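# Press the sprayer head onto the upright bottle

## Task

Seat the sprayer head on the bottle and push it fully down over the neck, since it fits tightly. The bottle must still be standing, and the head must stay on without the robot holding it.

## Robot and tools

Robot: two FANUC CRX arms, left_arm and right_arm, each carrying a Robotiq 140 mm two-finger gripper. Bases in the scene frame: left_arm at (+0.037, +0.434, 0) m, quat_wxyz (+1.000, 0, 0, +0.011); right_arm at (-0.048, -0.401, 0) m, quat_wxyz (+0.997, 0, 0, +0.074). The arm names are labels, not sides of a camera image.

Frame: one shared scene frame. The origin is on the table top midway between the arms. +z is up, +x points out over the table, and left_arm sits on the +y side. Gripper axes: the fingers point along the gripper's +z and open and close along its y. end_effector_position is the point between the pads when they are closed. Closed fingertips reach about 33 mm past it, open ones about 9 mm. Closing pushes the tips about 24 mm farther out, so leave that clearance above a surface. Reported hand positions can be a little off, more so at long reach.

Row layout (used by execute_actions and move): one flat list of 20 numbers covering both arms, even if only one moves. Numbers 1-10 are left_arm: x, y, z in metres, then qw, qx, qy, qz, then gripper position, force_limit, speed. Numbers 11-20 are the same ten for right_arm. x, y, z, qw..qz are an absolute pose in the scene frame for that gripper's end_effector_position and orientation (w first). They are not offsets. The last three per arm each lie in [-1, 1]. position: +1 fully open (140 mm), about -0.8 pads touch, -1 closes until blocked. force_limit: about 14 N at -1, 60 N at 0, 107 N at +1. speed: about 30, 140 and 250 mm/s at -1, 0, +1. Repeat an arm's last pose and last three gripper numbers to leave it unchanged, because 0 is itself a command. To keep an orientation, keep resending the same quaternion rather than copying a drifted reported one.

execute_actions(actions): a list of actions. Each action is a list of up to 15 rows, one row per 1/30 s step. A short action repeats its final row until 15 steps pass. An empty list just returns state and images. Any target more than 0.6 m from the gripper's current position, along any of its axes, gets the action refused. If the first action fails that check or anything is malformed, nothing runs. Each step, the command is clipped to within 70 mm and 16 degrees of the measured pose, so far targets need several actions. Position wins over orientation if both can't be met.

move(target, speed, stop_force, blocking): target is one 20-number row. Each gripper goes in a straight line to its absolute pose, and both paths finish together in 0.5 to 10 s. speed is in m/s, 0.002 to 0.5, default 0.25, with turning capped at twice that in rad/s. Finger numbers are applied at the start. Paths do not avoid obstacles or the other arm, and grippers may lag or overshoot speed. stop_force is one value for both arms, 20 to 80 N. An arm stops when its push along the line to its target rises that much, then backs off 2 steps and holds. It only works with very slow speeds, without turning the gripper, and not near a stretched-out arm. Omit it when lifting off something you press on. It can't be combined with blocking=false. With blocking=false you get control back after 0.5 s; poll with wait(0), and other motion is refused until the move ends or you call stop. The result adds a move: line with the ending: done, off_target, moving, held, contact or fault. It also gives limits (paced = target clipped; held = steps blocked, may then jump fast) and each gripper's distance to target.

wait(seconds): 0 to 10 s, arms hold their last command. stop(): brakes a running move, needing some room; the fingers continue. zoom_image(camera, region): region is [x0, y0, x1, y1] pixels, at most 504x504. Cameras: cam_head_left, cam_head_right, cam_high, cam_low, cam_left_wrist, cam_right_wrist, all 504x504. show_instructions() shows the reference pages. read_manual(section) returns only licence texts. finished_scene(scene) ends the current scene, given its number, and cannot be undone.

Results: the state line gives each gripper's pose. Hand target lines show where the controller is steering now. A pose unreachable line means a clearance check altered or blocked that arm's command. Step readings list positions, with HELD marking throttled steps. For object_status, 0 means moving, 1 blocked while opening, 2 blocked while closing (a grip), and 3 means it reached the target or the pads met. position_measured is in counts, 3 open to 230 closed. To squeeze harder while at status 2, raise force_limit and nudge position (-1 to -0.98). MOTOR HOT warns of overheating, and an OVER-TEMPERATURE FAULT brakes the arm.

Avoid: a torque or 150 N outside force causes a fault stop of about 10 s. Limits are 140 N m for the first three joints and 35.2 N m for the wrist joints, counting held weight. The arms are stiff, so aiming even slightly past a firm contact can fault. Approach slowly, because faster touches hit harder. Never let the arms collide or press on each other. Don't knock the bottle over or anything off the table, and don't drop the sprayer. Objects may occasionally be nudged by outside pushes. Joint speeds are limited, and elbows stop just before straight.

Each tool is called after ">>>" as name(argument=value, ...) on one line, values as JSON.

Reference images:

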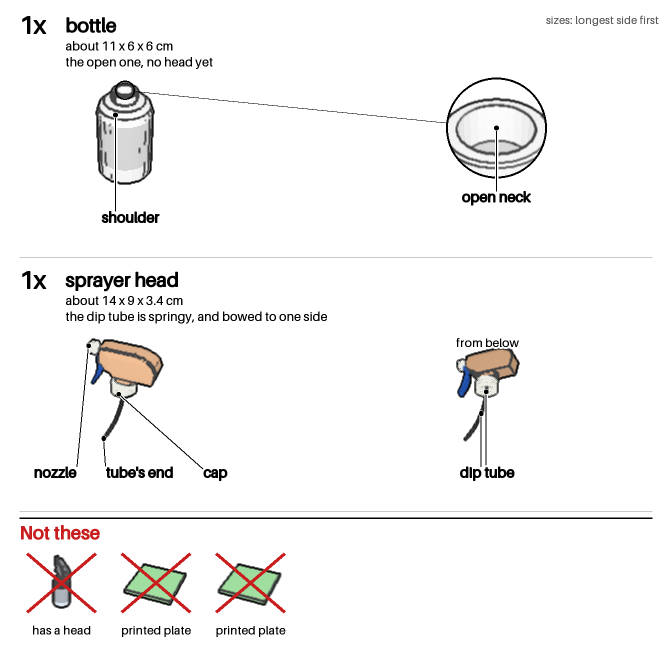

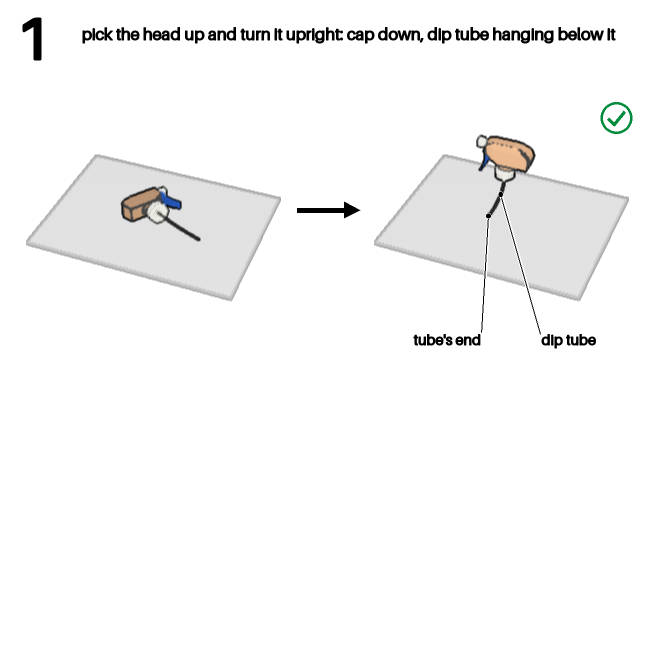

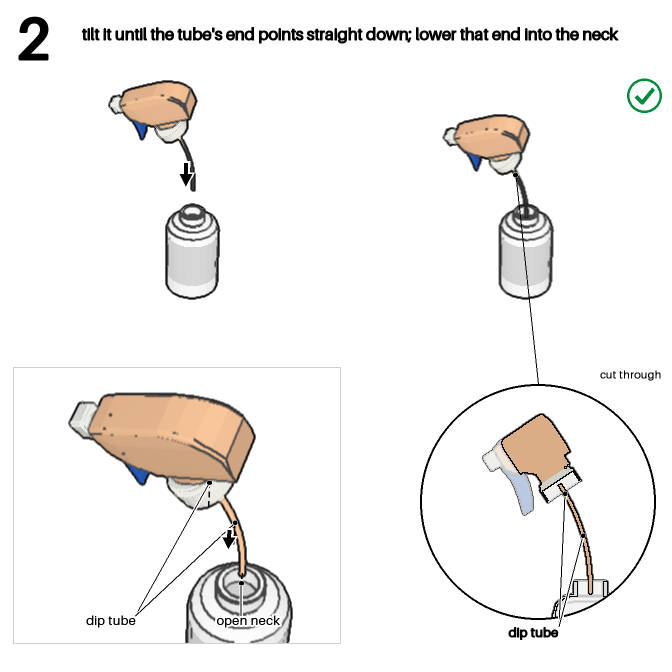

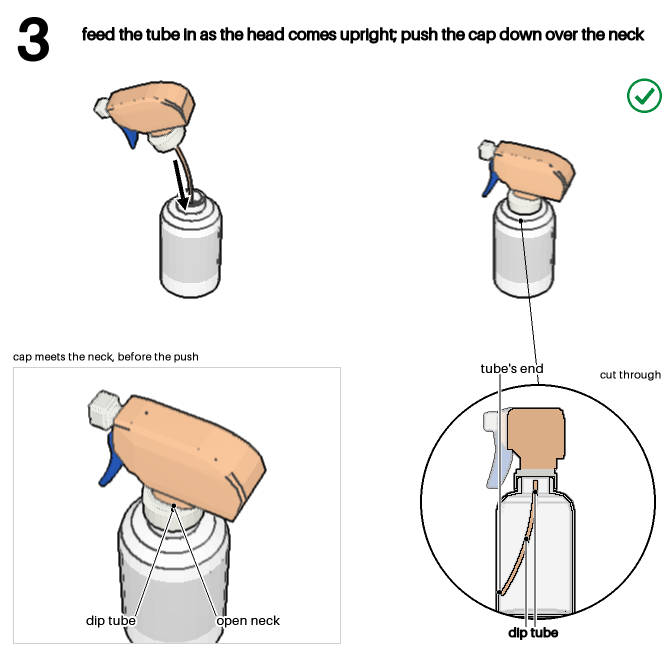

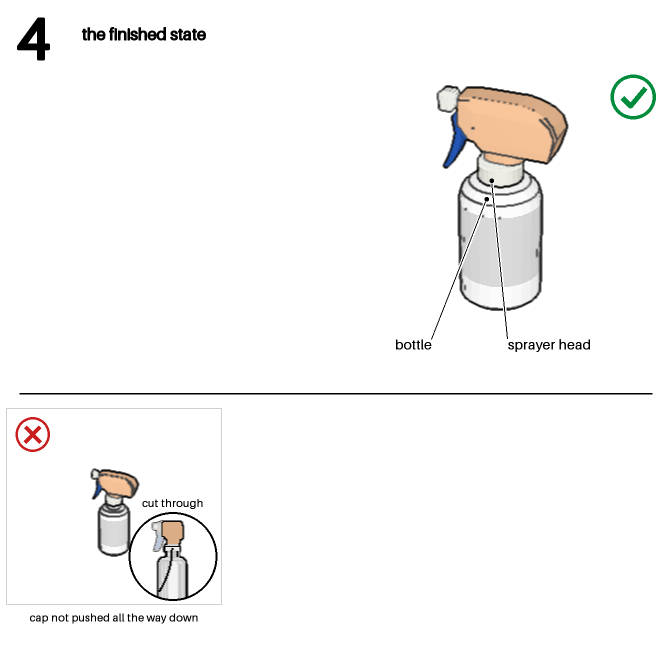

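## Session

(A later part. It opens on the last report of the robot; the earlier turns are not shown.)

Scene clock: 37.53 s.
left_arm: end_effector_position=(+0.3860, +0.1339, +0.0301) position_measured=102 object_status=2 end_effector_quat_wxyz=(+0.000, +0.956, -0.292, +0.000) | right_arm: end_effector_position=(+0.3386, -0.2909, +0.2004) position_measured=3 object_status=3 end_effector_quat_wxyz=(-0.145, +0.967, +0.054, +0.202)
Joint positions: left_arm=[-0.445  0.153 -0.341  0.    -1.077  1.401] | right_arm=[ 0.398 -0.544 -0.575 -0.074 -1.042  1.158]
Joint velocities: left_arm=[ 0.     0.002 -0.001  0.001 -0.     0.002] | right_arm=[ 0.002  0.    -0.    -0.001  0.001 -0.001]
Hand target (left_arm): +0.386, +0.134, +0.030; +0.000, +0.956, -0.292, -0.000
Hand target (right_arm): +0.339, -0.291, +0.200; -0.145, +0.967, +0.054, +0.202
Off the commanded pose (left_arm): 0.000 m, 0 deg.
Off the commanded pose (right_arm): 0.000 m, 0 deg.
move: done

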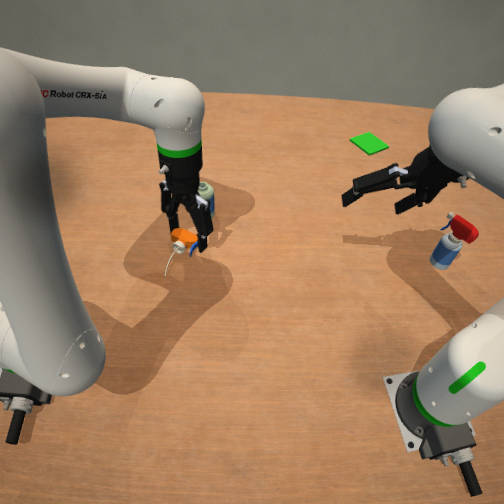

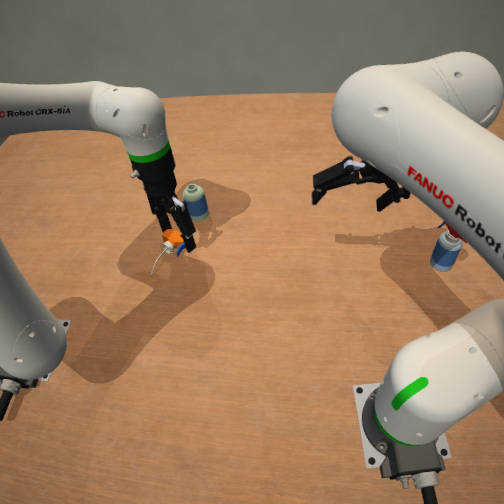

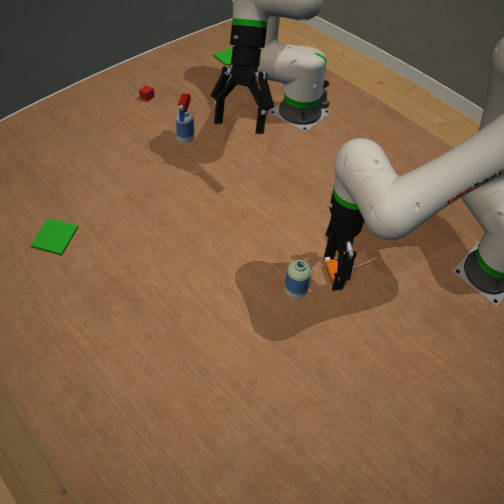

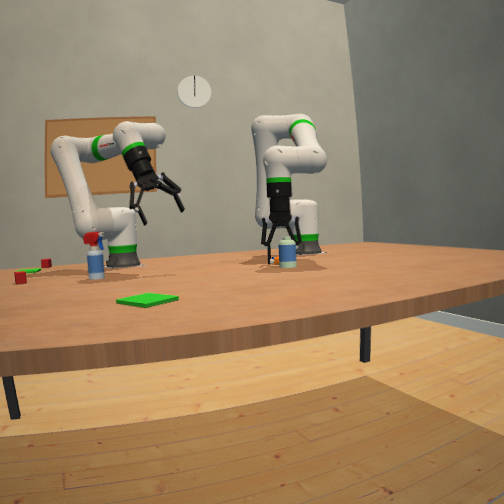

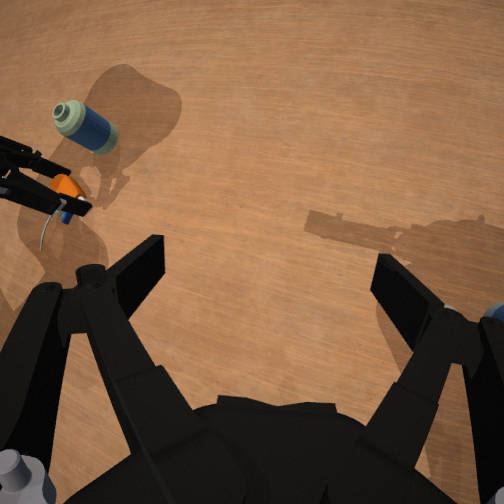

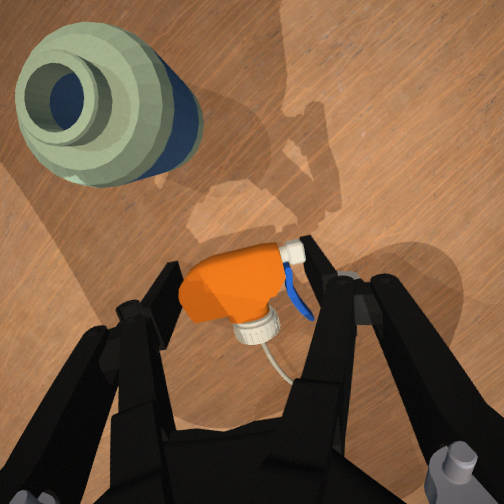

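>>> move(target=[0.36,0.17,0.2,0,0.956,-0.292,0,-1,0.5,0, 0.3386,-0.2909,0.2004,-0.145,0.967,0.054,0.202,1,0,0], speed=0.3)

>>> move(target=[0.42,0.17,0.3,0.183,0.683,-0.183,0.683,-1,0.5,0, 0.3386,-0.2909,0.2004,-0.145,0.967,0.054,0.202,1,0,0], speed=0.4)

Scene clock: 44.90 s.
left_arm: end_effector_position=(+0.3594, +0.1704, +0.1999) position_measured=102 object_status=2 end_effector_quat_wxyz=(-0.000, +0.956, -0.292, -0.000) | right_arm: end_effector_position=(+0.3386, -0.2909, +0.2004) position_measured=3 object_status=3 end_effector_quat_wxyz=(-0.145, +0.967, +0.054, +0.202)
Joint positions: left_arm=[-0.389 -0.081 -0.167 -0.001 -1.484  1.346] | right_arm=[ 0.398 -0.544 -0.575 -0.074 -1.042  1.158]
Joint velocities: left_arm=[-0.001 -0.001  0.001 -0.003 -0.001  0.001] | right_arm=[-0.     0.     0.    -0.     0.002  0.003]
Hand target (left_arm): +0.359, +0.170, +0.200; -0.000, +0.956, -0.292, -0.000
Hand target (right_arm): +0.339, -0.291, +0.200; -0.145, +0.967, +0.054, +0.202
Off the commanded pose (left_arm): 0.001 m, 0 deg.
Off the commanded pose (right_arm): 0.000 m, 0 deg.
move: done

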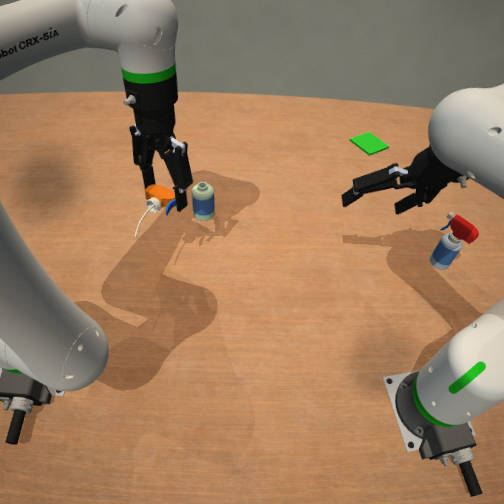

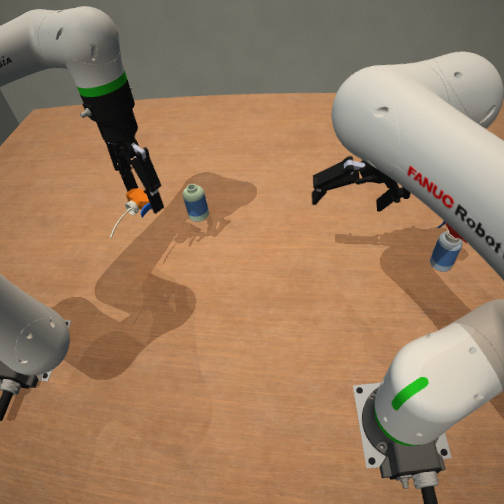

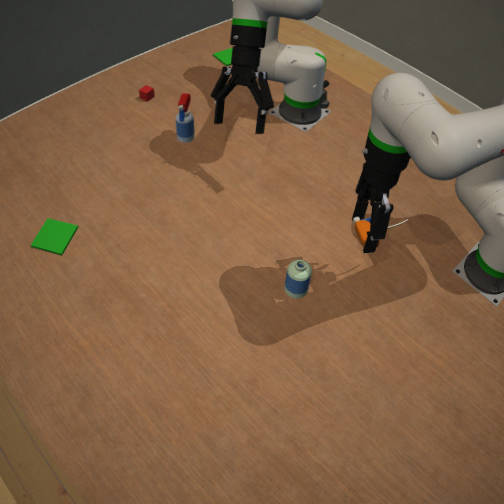

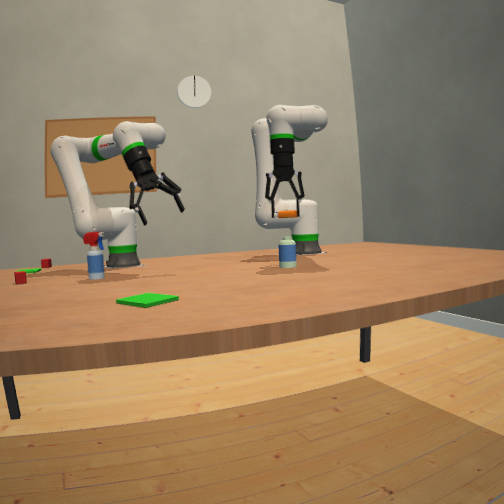

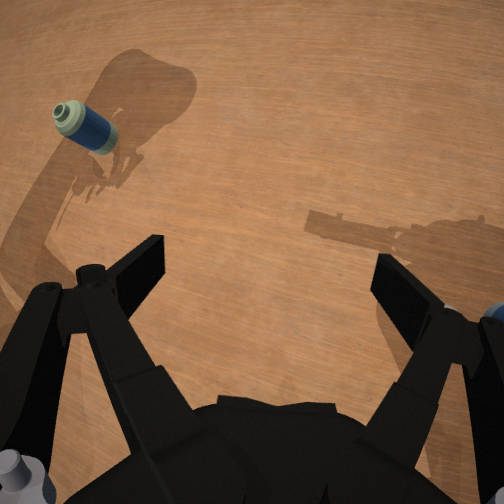

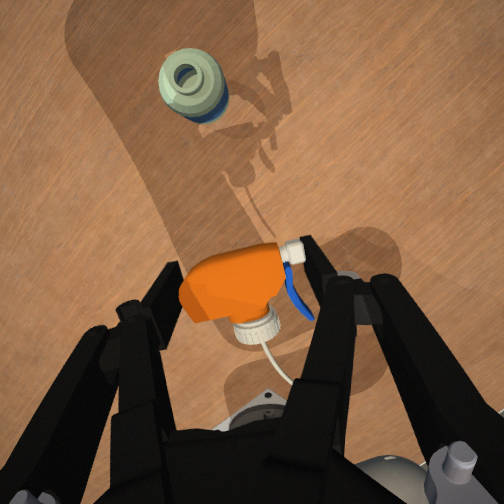

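Scene clock: 49.53 s.
left_arm: end_effector_position=(+0.4179, +0.1694, +0.3011) position_measured=102 object_status=2 end_effector_quat_wxyz=(+0.184, +0.683, -0.184, +0.682) | right_arm: end_effector_position=(+0.3386, -0.2909, +0.2004) position_measured=3 object_status=3 end_effector_quat_wxyz=(-0.145, +0.967, +0.054, +0.202)
Joint positions: left_arm=[-0.468 -0.911 -0.941 -1.214  0.085  2.784] | right_arm=[ 0.398 -0.544 -0.575 -0.074 -1.042  1.158]
Joint velocities: left_arm=[-0.051 -0.     0.013 -0.055 -0.048  0.057] | right_arm=[ 0.002 -0.     0.    -0.001  0.001  0.   ]
Hand target (left_arm): +0.418, +0.169, +0.301; +0.184, +0.683, -0.184, +0.682
Hand target (right_arm): +0.339, -0.291, +0.200; -0.145, +0.967, +0.054, +0.202
Off the commanded pose (left_arm): 0.002 m, 0 deg.
Off the commanded pose (right_arm): 0.000 m, 0 deg.
move: done; limits=paced

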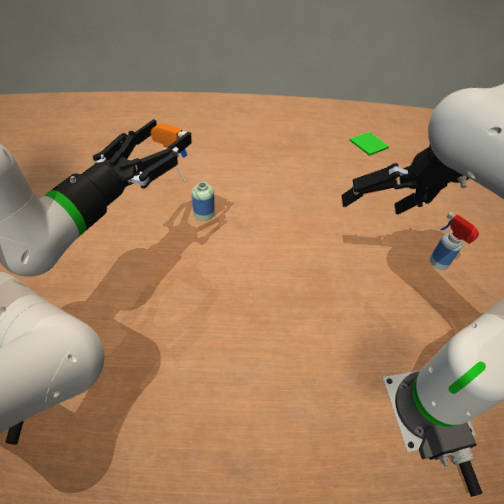

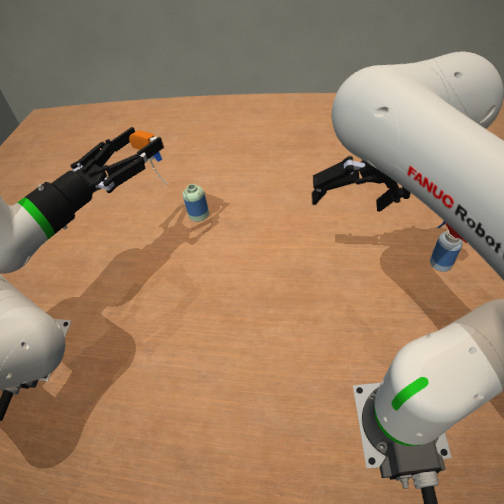

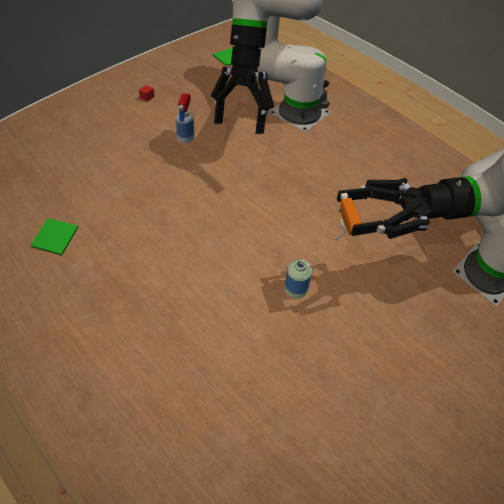

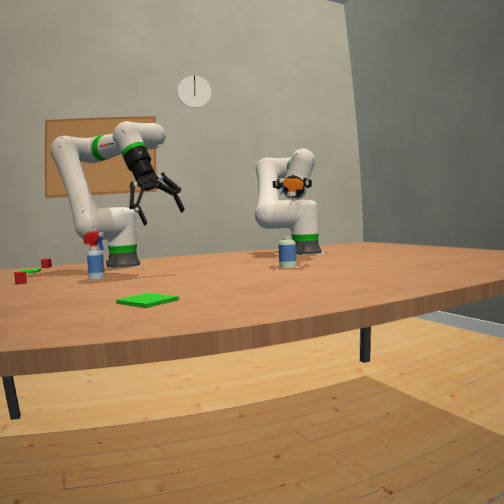

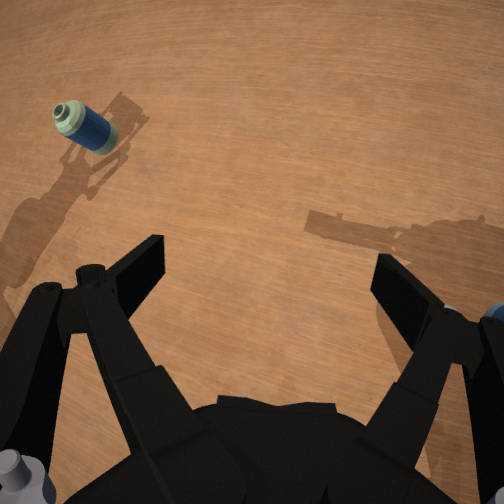

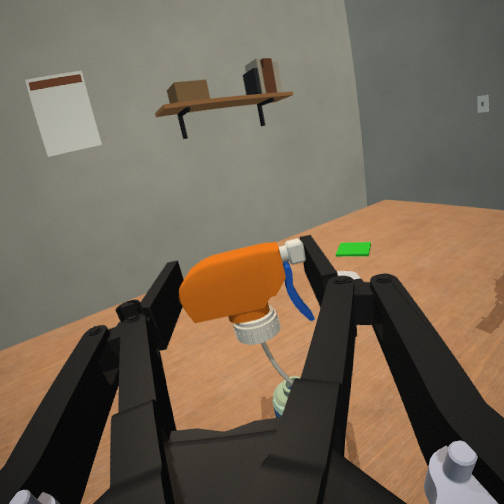

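>>> move(target=[0.47,0.18,0.3,0.5,0.5,-0.5,0.5,-1,0.5,0, 0.47,-0.08,0.06,-0.5,0.5,0.5,0.5,1,0,0], speed=0.3)

Scene clock: 68.27 s.
left_arm: end_effector_position=(+0.4694, +0.1808, +0.2987) position_measured=102 object_status=2 end_effector_quat_wxyz=(+0.500, +0.501, -0.500, +0.499) | right_arm: end_effector_position=(+0.4703, -0.0805, +0.0626) position_measured=3 object_status=3 end_effector_quat_wxyz=(-0.502, +0.498, +0.501, +0.500)
Joint positions: left_arm=[ 0.189  0.238 -0.154 -1.655  1.765  2.743] | right_arm=[-0.207  0.848  0.067 -1.528 -1.619  3.923]
Joint velocities: left_arm=[-0.     0.    -0.    -0.001 -0.     0.001] | right_arm=[-0.002 -0.001 -0.    -0.    -0.001  0.001]
Hand target (left_arm): +0.469, +0.181, +0.299; +0.500, +0.501, -0.500, +0.499
Hand target (right_arm): +0.470, -0.080, +0.063; +0.502, -0.498, -0.500, -0.500
Off the commanded pose (left_arm): 0.002 m, 0 deg.
Off the commanded pose (right_arm): 0.003 m, 0 deg.
FORCE FAULT: contact force on the right arm reached its limit, and that arm stopped for 10 seconds. The contact can be on any part of that arm, not only on its tool. That time counts as 19 of the actions that you can send in this scene. That arm's remaining commands of this call were not run. That arm holds still and accepts commands again. Move the arm away from the contact; if what it grips holds it there, let go first. Pushing or pulling that hard again can fault the arm again.
move: fault (right_arm)

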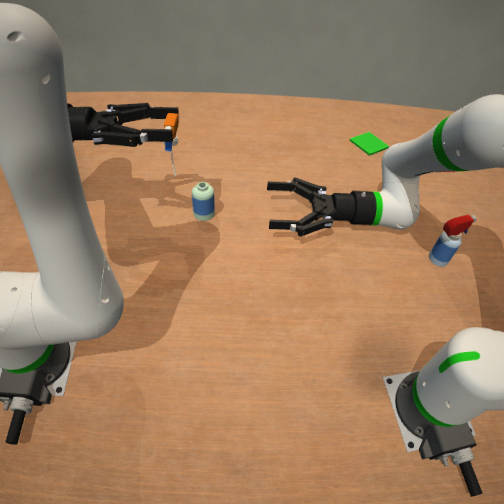

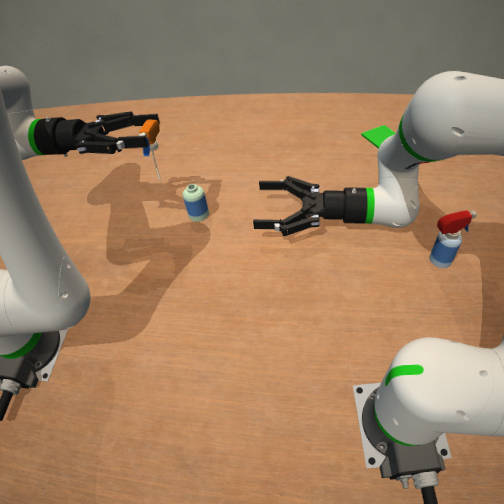

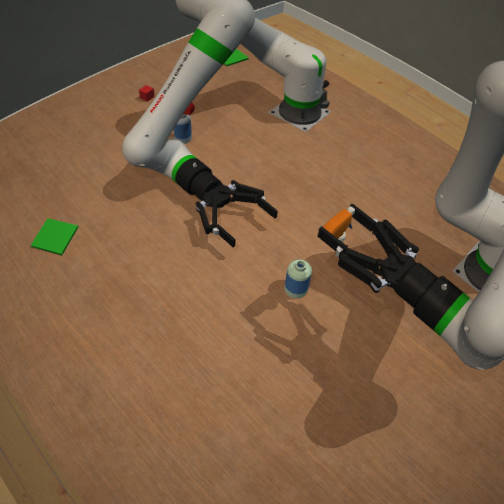

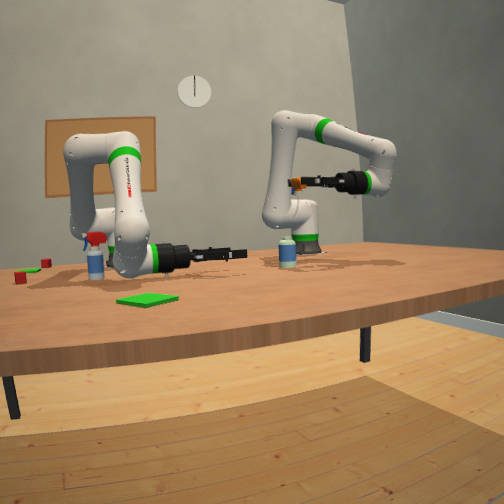

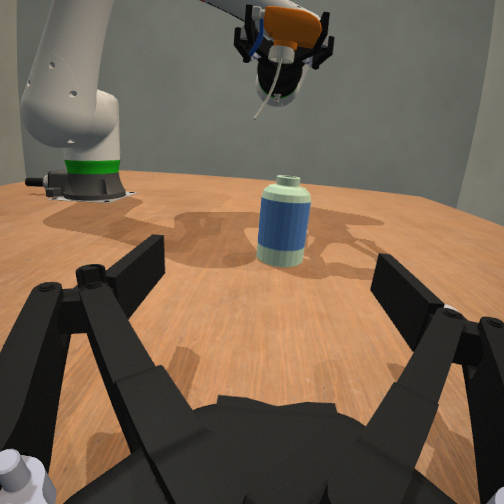

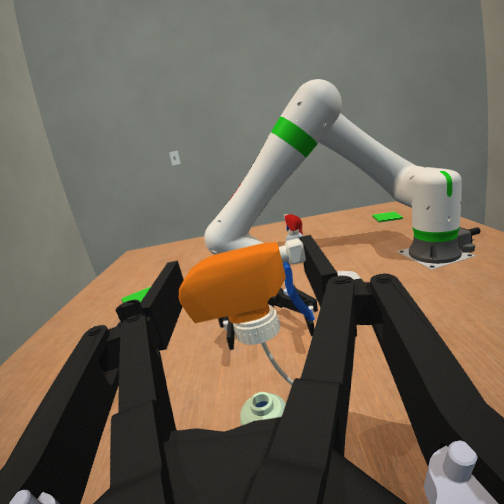

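>>> move(target=[0.47,0.18,0.3,0.5,0.5,-0.5,0.5,-1,0.5,0, 0.48,0.04,0.07,-0.38,0.596,0.596,0.38,1,0,0], speed=0.2)

Scene clock: 74.93 s.
left_arm: end_effector_position=(+0.4700, +0.1800, +0.3000) position_measured=102 object_status=2 end_effector_quat_wxyz=(+0.500, +0.500, -0.500, +0.500) | right_arm: end_effector_position=(+0.4799, +0.0401, +0.0694) position_measured=3 object_status=3 end_effector_quat_wxyz=(-0.380, +0.597, +0.596, +0.380)
Joint positions: left_arm=[ 0.188  0.238 -0.153 -1.652  1.765  2.743] | right_arm=[ 0.139  0.561  0.073 -1.287 -1.132  3.501]
Joint velocities: left_arm=[-0.    -0.    -0.    -0.001  0.     0.   ] | right_arm=[0.    0.    0.    0.001 0.001 0.   ]
Hand target (left_arm): +0.470, +0.180, +0.300; +0.500, +0.500, -0.500, +0.500
Hand target (right_arm): +0.480, +0.040, +0.069; -0.380, +0.597, +0.596, +0.380
Off the commanded pose (left_arm): 0.000 m, 0 deg.
Off the commanded pose (right_arm): 0.001 m, 0 deg.
move: done

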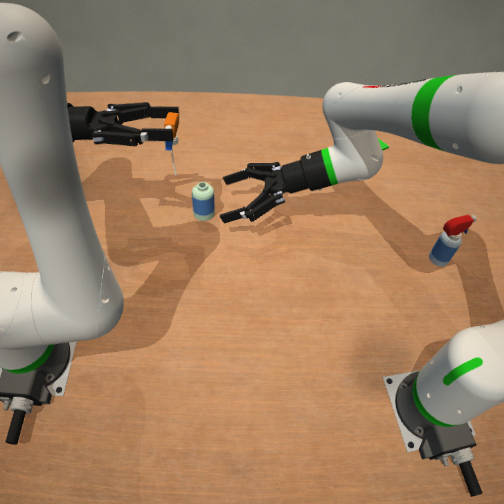

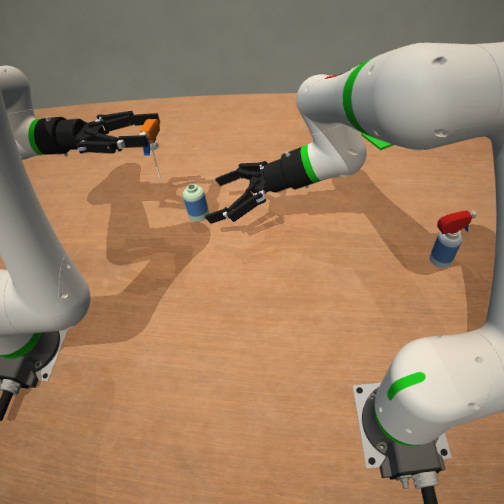

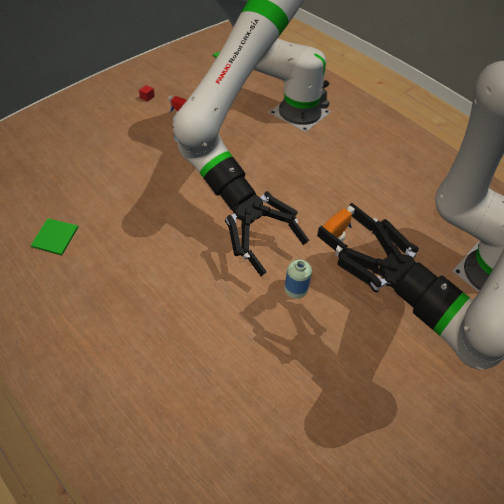

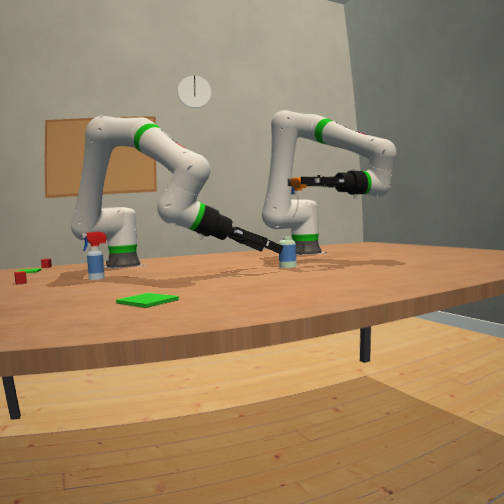

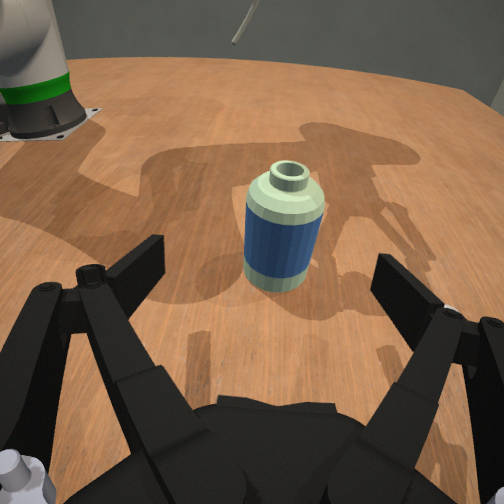

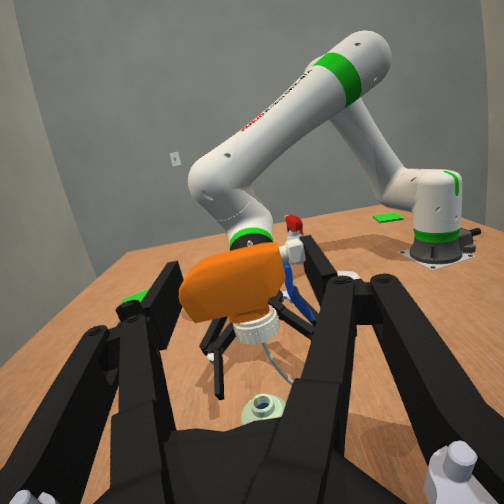

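>>> move(target=[0.47,0.18,0.3,0.5,0.5,-0.5,0.5,-1,0.5,0, 0.485,0.105,0.05,-0.38,0.596,0.596,0.38,1,0,0], speed=0.15)

>>> move(target=[0.47,0.18,0.3,0.5,0.5,-0.5,0.5,-1,0.5,0, 0.485,0.105,0.05,-0.38,0.596,0.596,0.38,-1,0,-0.3], speed=0.15)

Scene clock: 79.63 s.
left_arm: end_effector_position=(+0.4700, +0.1800, +0.3000) position_measured=102 object_status=2 end_effector_quat_wxyz=(+0.500, +0.500, -0.500, +0.500) | right_arm: end_effector_position=(+0.4851, +0.1049, +0.0498) position_measured=3 object_status=3 end_effector_quat_wxyz=(-0.380, +0.596, +0.596, +0.380)
Joint positions: left_arm=[ 0.188  0.238 -0.153 -1.652  1.765  2.743] | right_arm=[ 0.238  0.636  0.143 -1.325 -1.047  3.482]
Joint velocities: left_arm=[ 0.     0.001  0.     0.     0.    -0.001] | right_arm=[-0.     0.     0.    -0.     0.001  0.001]
Hand target (left_arm): +0.470, +0.180, +0.300; +0.500, +0.500, -0.500, +0.500
Hand target (right_arm): +0.485, +0.105, +0.050; -0.380, +0.596, +0.596, +0.380
Off the commanded pose (left_arm): 0.000 m, 0 deg.
Off the commanded pose (right_arm): 0.000 m, 0 deg.
move: done

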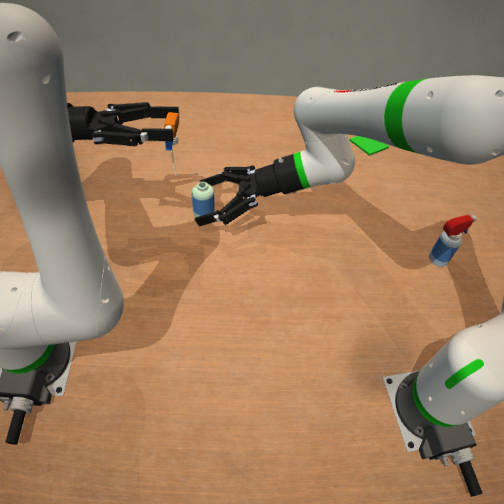

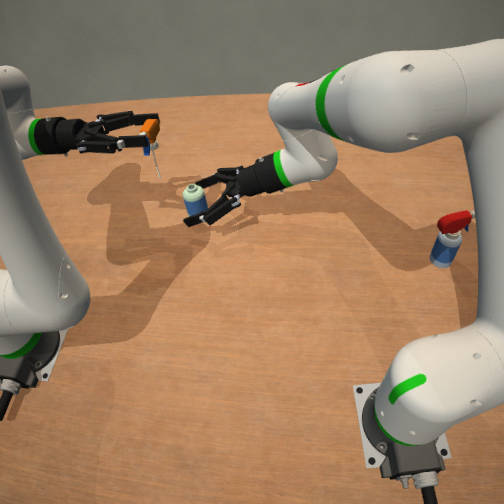

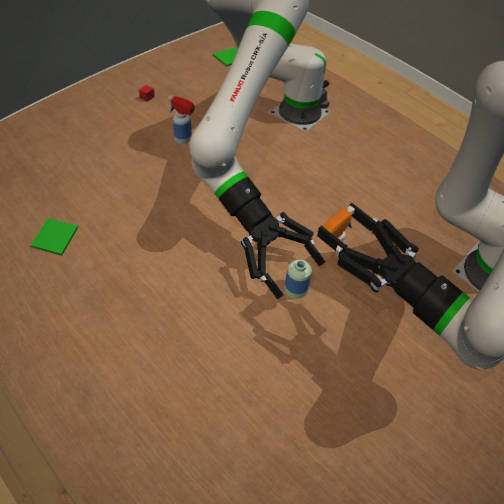

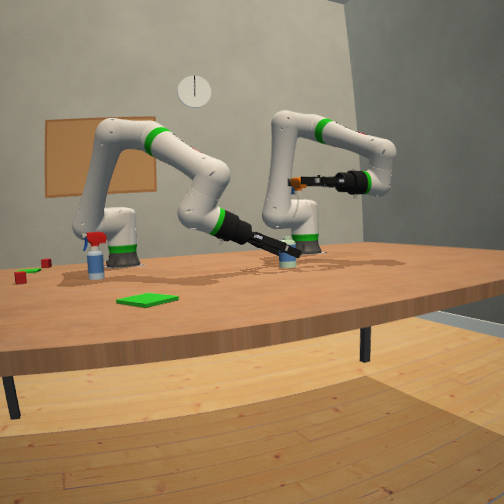

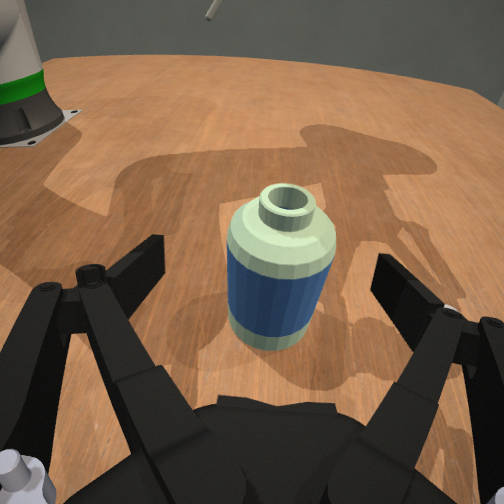

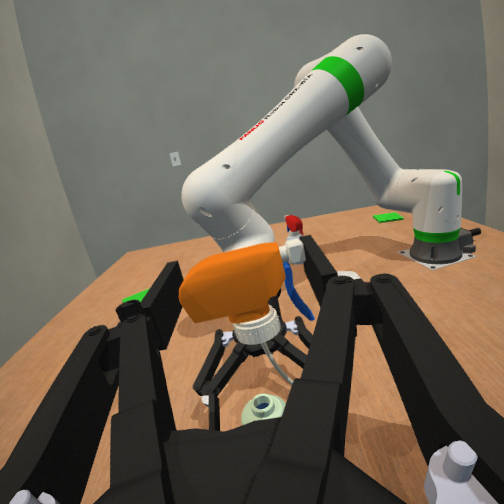

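Scene clock: 80.67 s.
left_arm: end_effector_position=(+0.4700, +0.1800, +0.3000) position_measured=102 object_status=2 end_effector_quat_wxyz=(+0.500, +0.500, -0.500, +0.500) | right_arm: end_effector_position=(+0.4850, +0.1050, +0.0501) position_measured=144 object_status=0 end_effector_quat_wxyz=(-0.380, +0.596, +0.596, +0.380)
Joint positions: left_arm=[ 0.188  0.238 -0.153 -1.652  1.765  2.743] | right_arm=[ 0.238  0.636  0.143 -1.325 -1.047  3.482]
Joint velocities: left_arm=[ 0.003 -0.    -0.     0.    -0.    -0.001] | right_arm=[ 0.     0.    -0.    -0.001  0.002  0.002]
Hand target (left_arm): +0.470, +0.180, +0.300; +0.500, +0.500, -0.500, +0.500
Hand target (right_arm): +0.485, +0.105, +0.050; -0.380, +0.596, +0.596, +0.380
Off the commanded pose (left_arm): 0.000 m, 0 deg.
Off the commanded pose (right_arm): 0.000 m, 0 deg.
move: done

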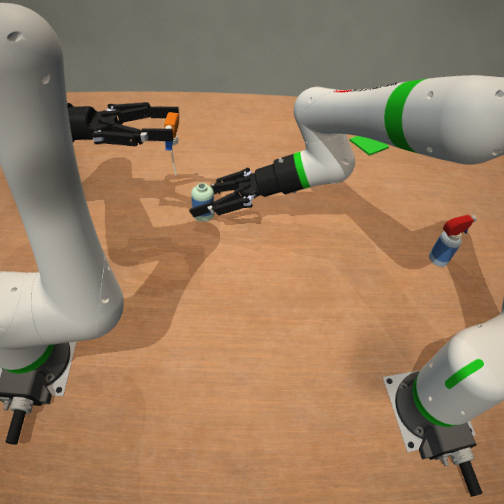

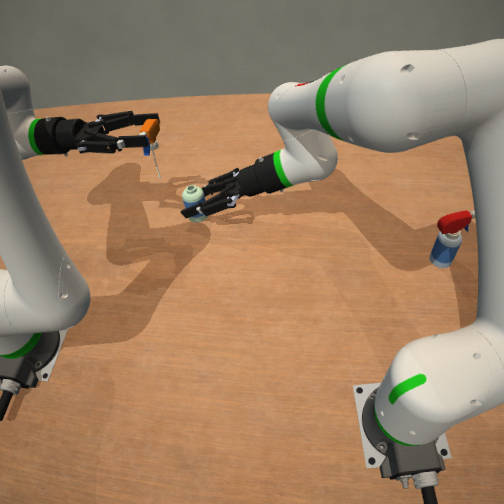

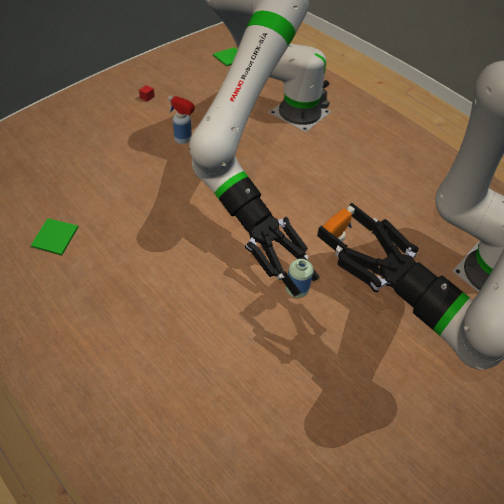

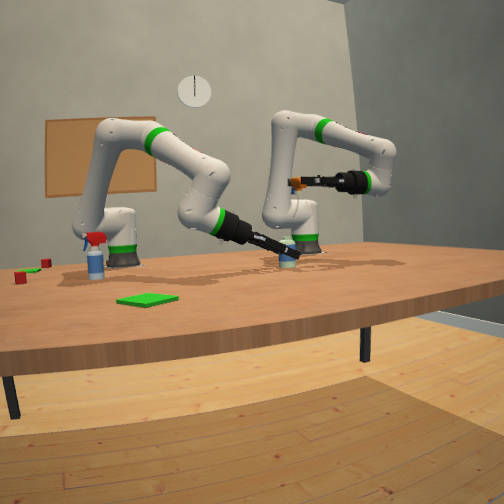

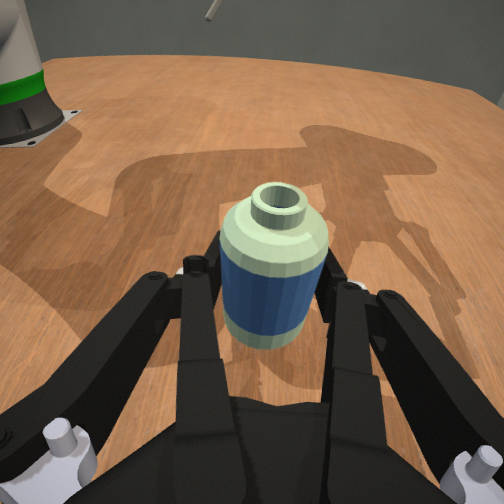

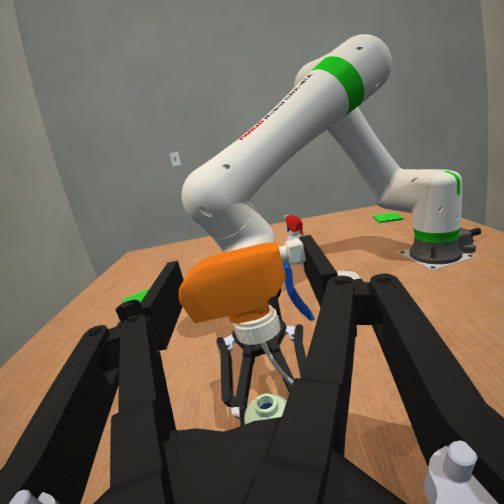

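>>> move(target=[0.515,0.125,0.26,0.5,0.5,-0.5,0.5,-1,0.5,0, 0.485,0.105,0.05,-0.38,0.596,0.596,0.38,-1,0,-0.3], speed=0.15)

>>> zoom_image(camera="cam_low", region=[230,160,350,280])

Scene clock: 85.60 s.
left_arm: end_effector_position=(+0.5152, +0.1251, +0.2603) position_measured=102 object_status=2 end_effector_quat_wxyz=(+0.500, +0.500, -0.500, +0.500) | right_arm: end_effector_position=(+0.4850, +0.1050, +0.0500) position_measured=144 object_status=2 end_effector_quat_wxyz=(-0.380, +0.596, +0.596, +0.380)
Joint positions: left_arm=[ 0.068  0.379 -0.077 -1.61   1.651  2.684] | right_arm=[ 0.238  0.636  0.143 -1.325 -1.047  3.482]
Joint velocities: left_arm=[-0.     0.001  0.     0.    -0.    -0.001] | right_arm=[-0.002  0.    -0.    -0.001  0.002 -0.002]
Hand target (left_arm): +0.515, +0.125, +0.260; +0.500, +0.500, -0.500, +0.500
Hand target (right_arm): +0.485, +0.105, +0.050; -0.380, +0.596, +0.596, +0.380
Off the commanded pose (left_arm): 0.000 m, 0 deg.
Off the commanded pose (right_arm): 0.000 m, 0 deg.
move: done

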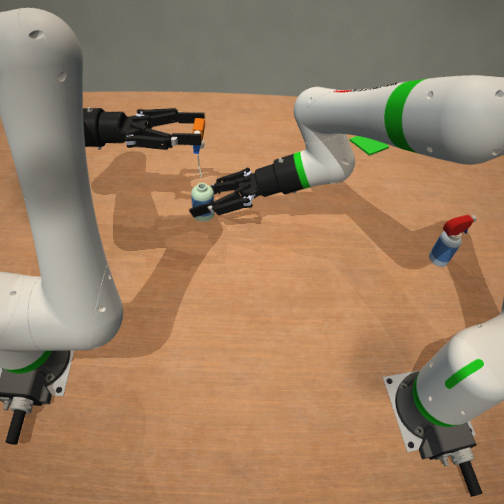

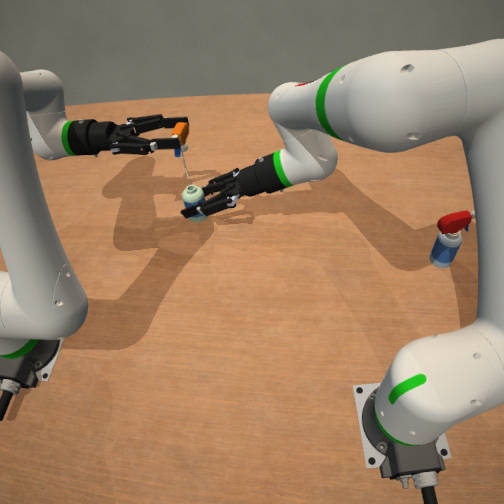

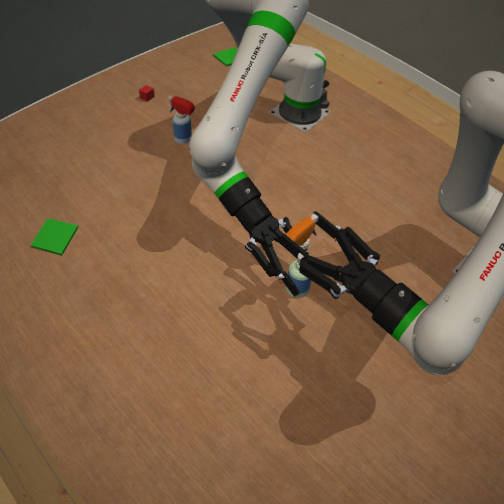

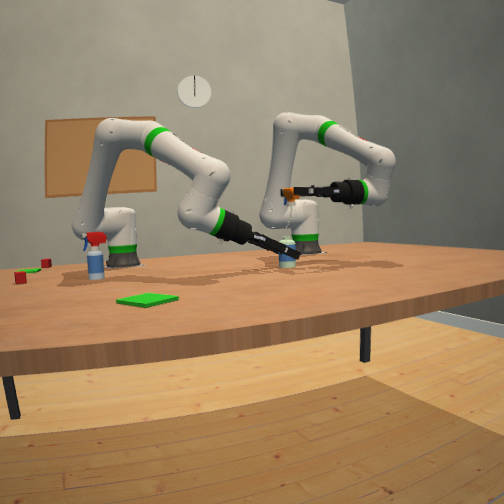

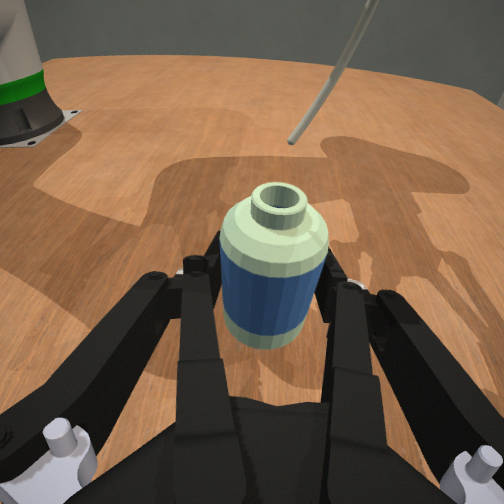

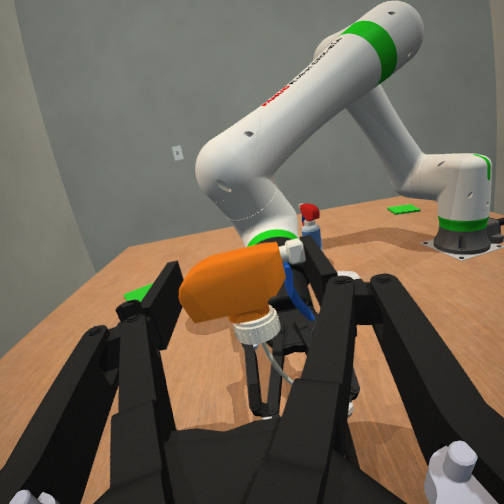

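Region (230, 160, 350, 280) of cam_low's 504x504 image, scaled by 4.200, with more detail than that image has.

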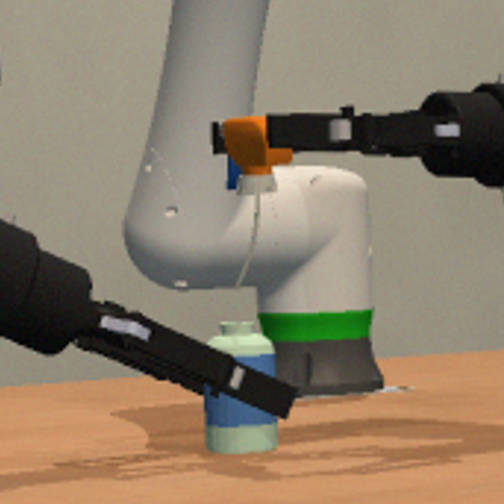

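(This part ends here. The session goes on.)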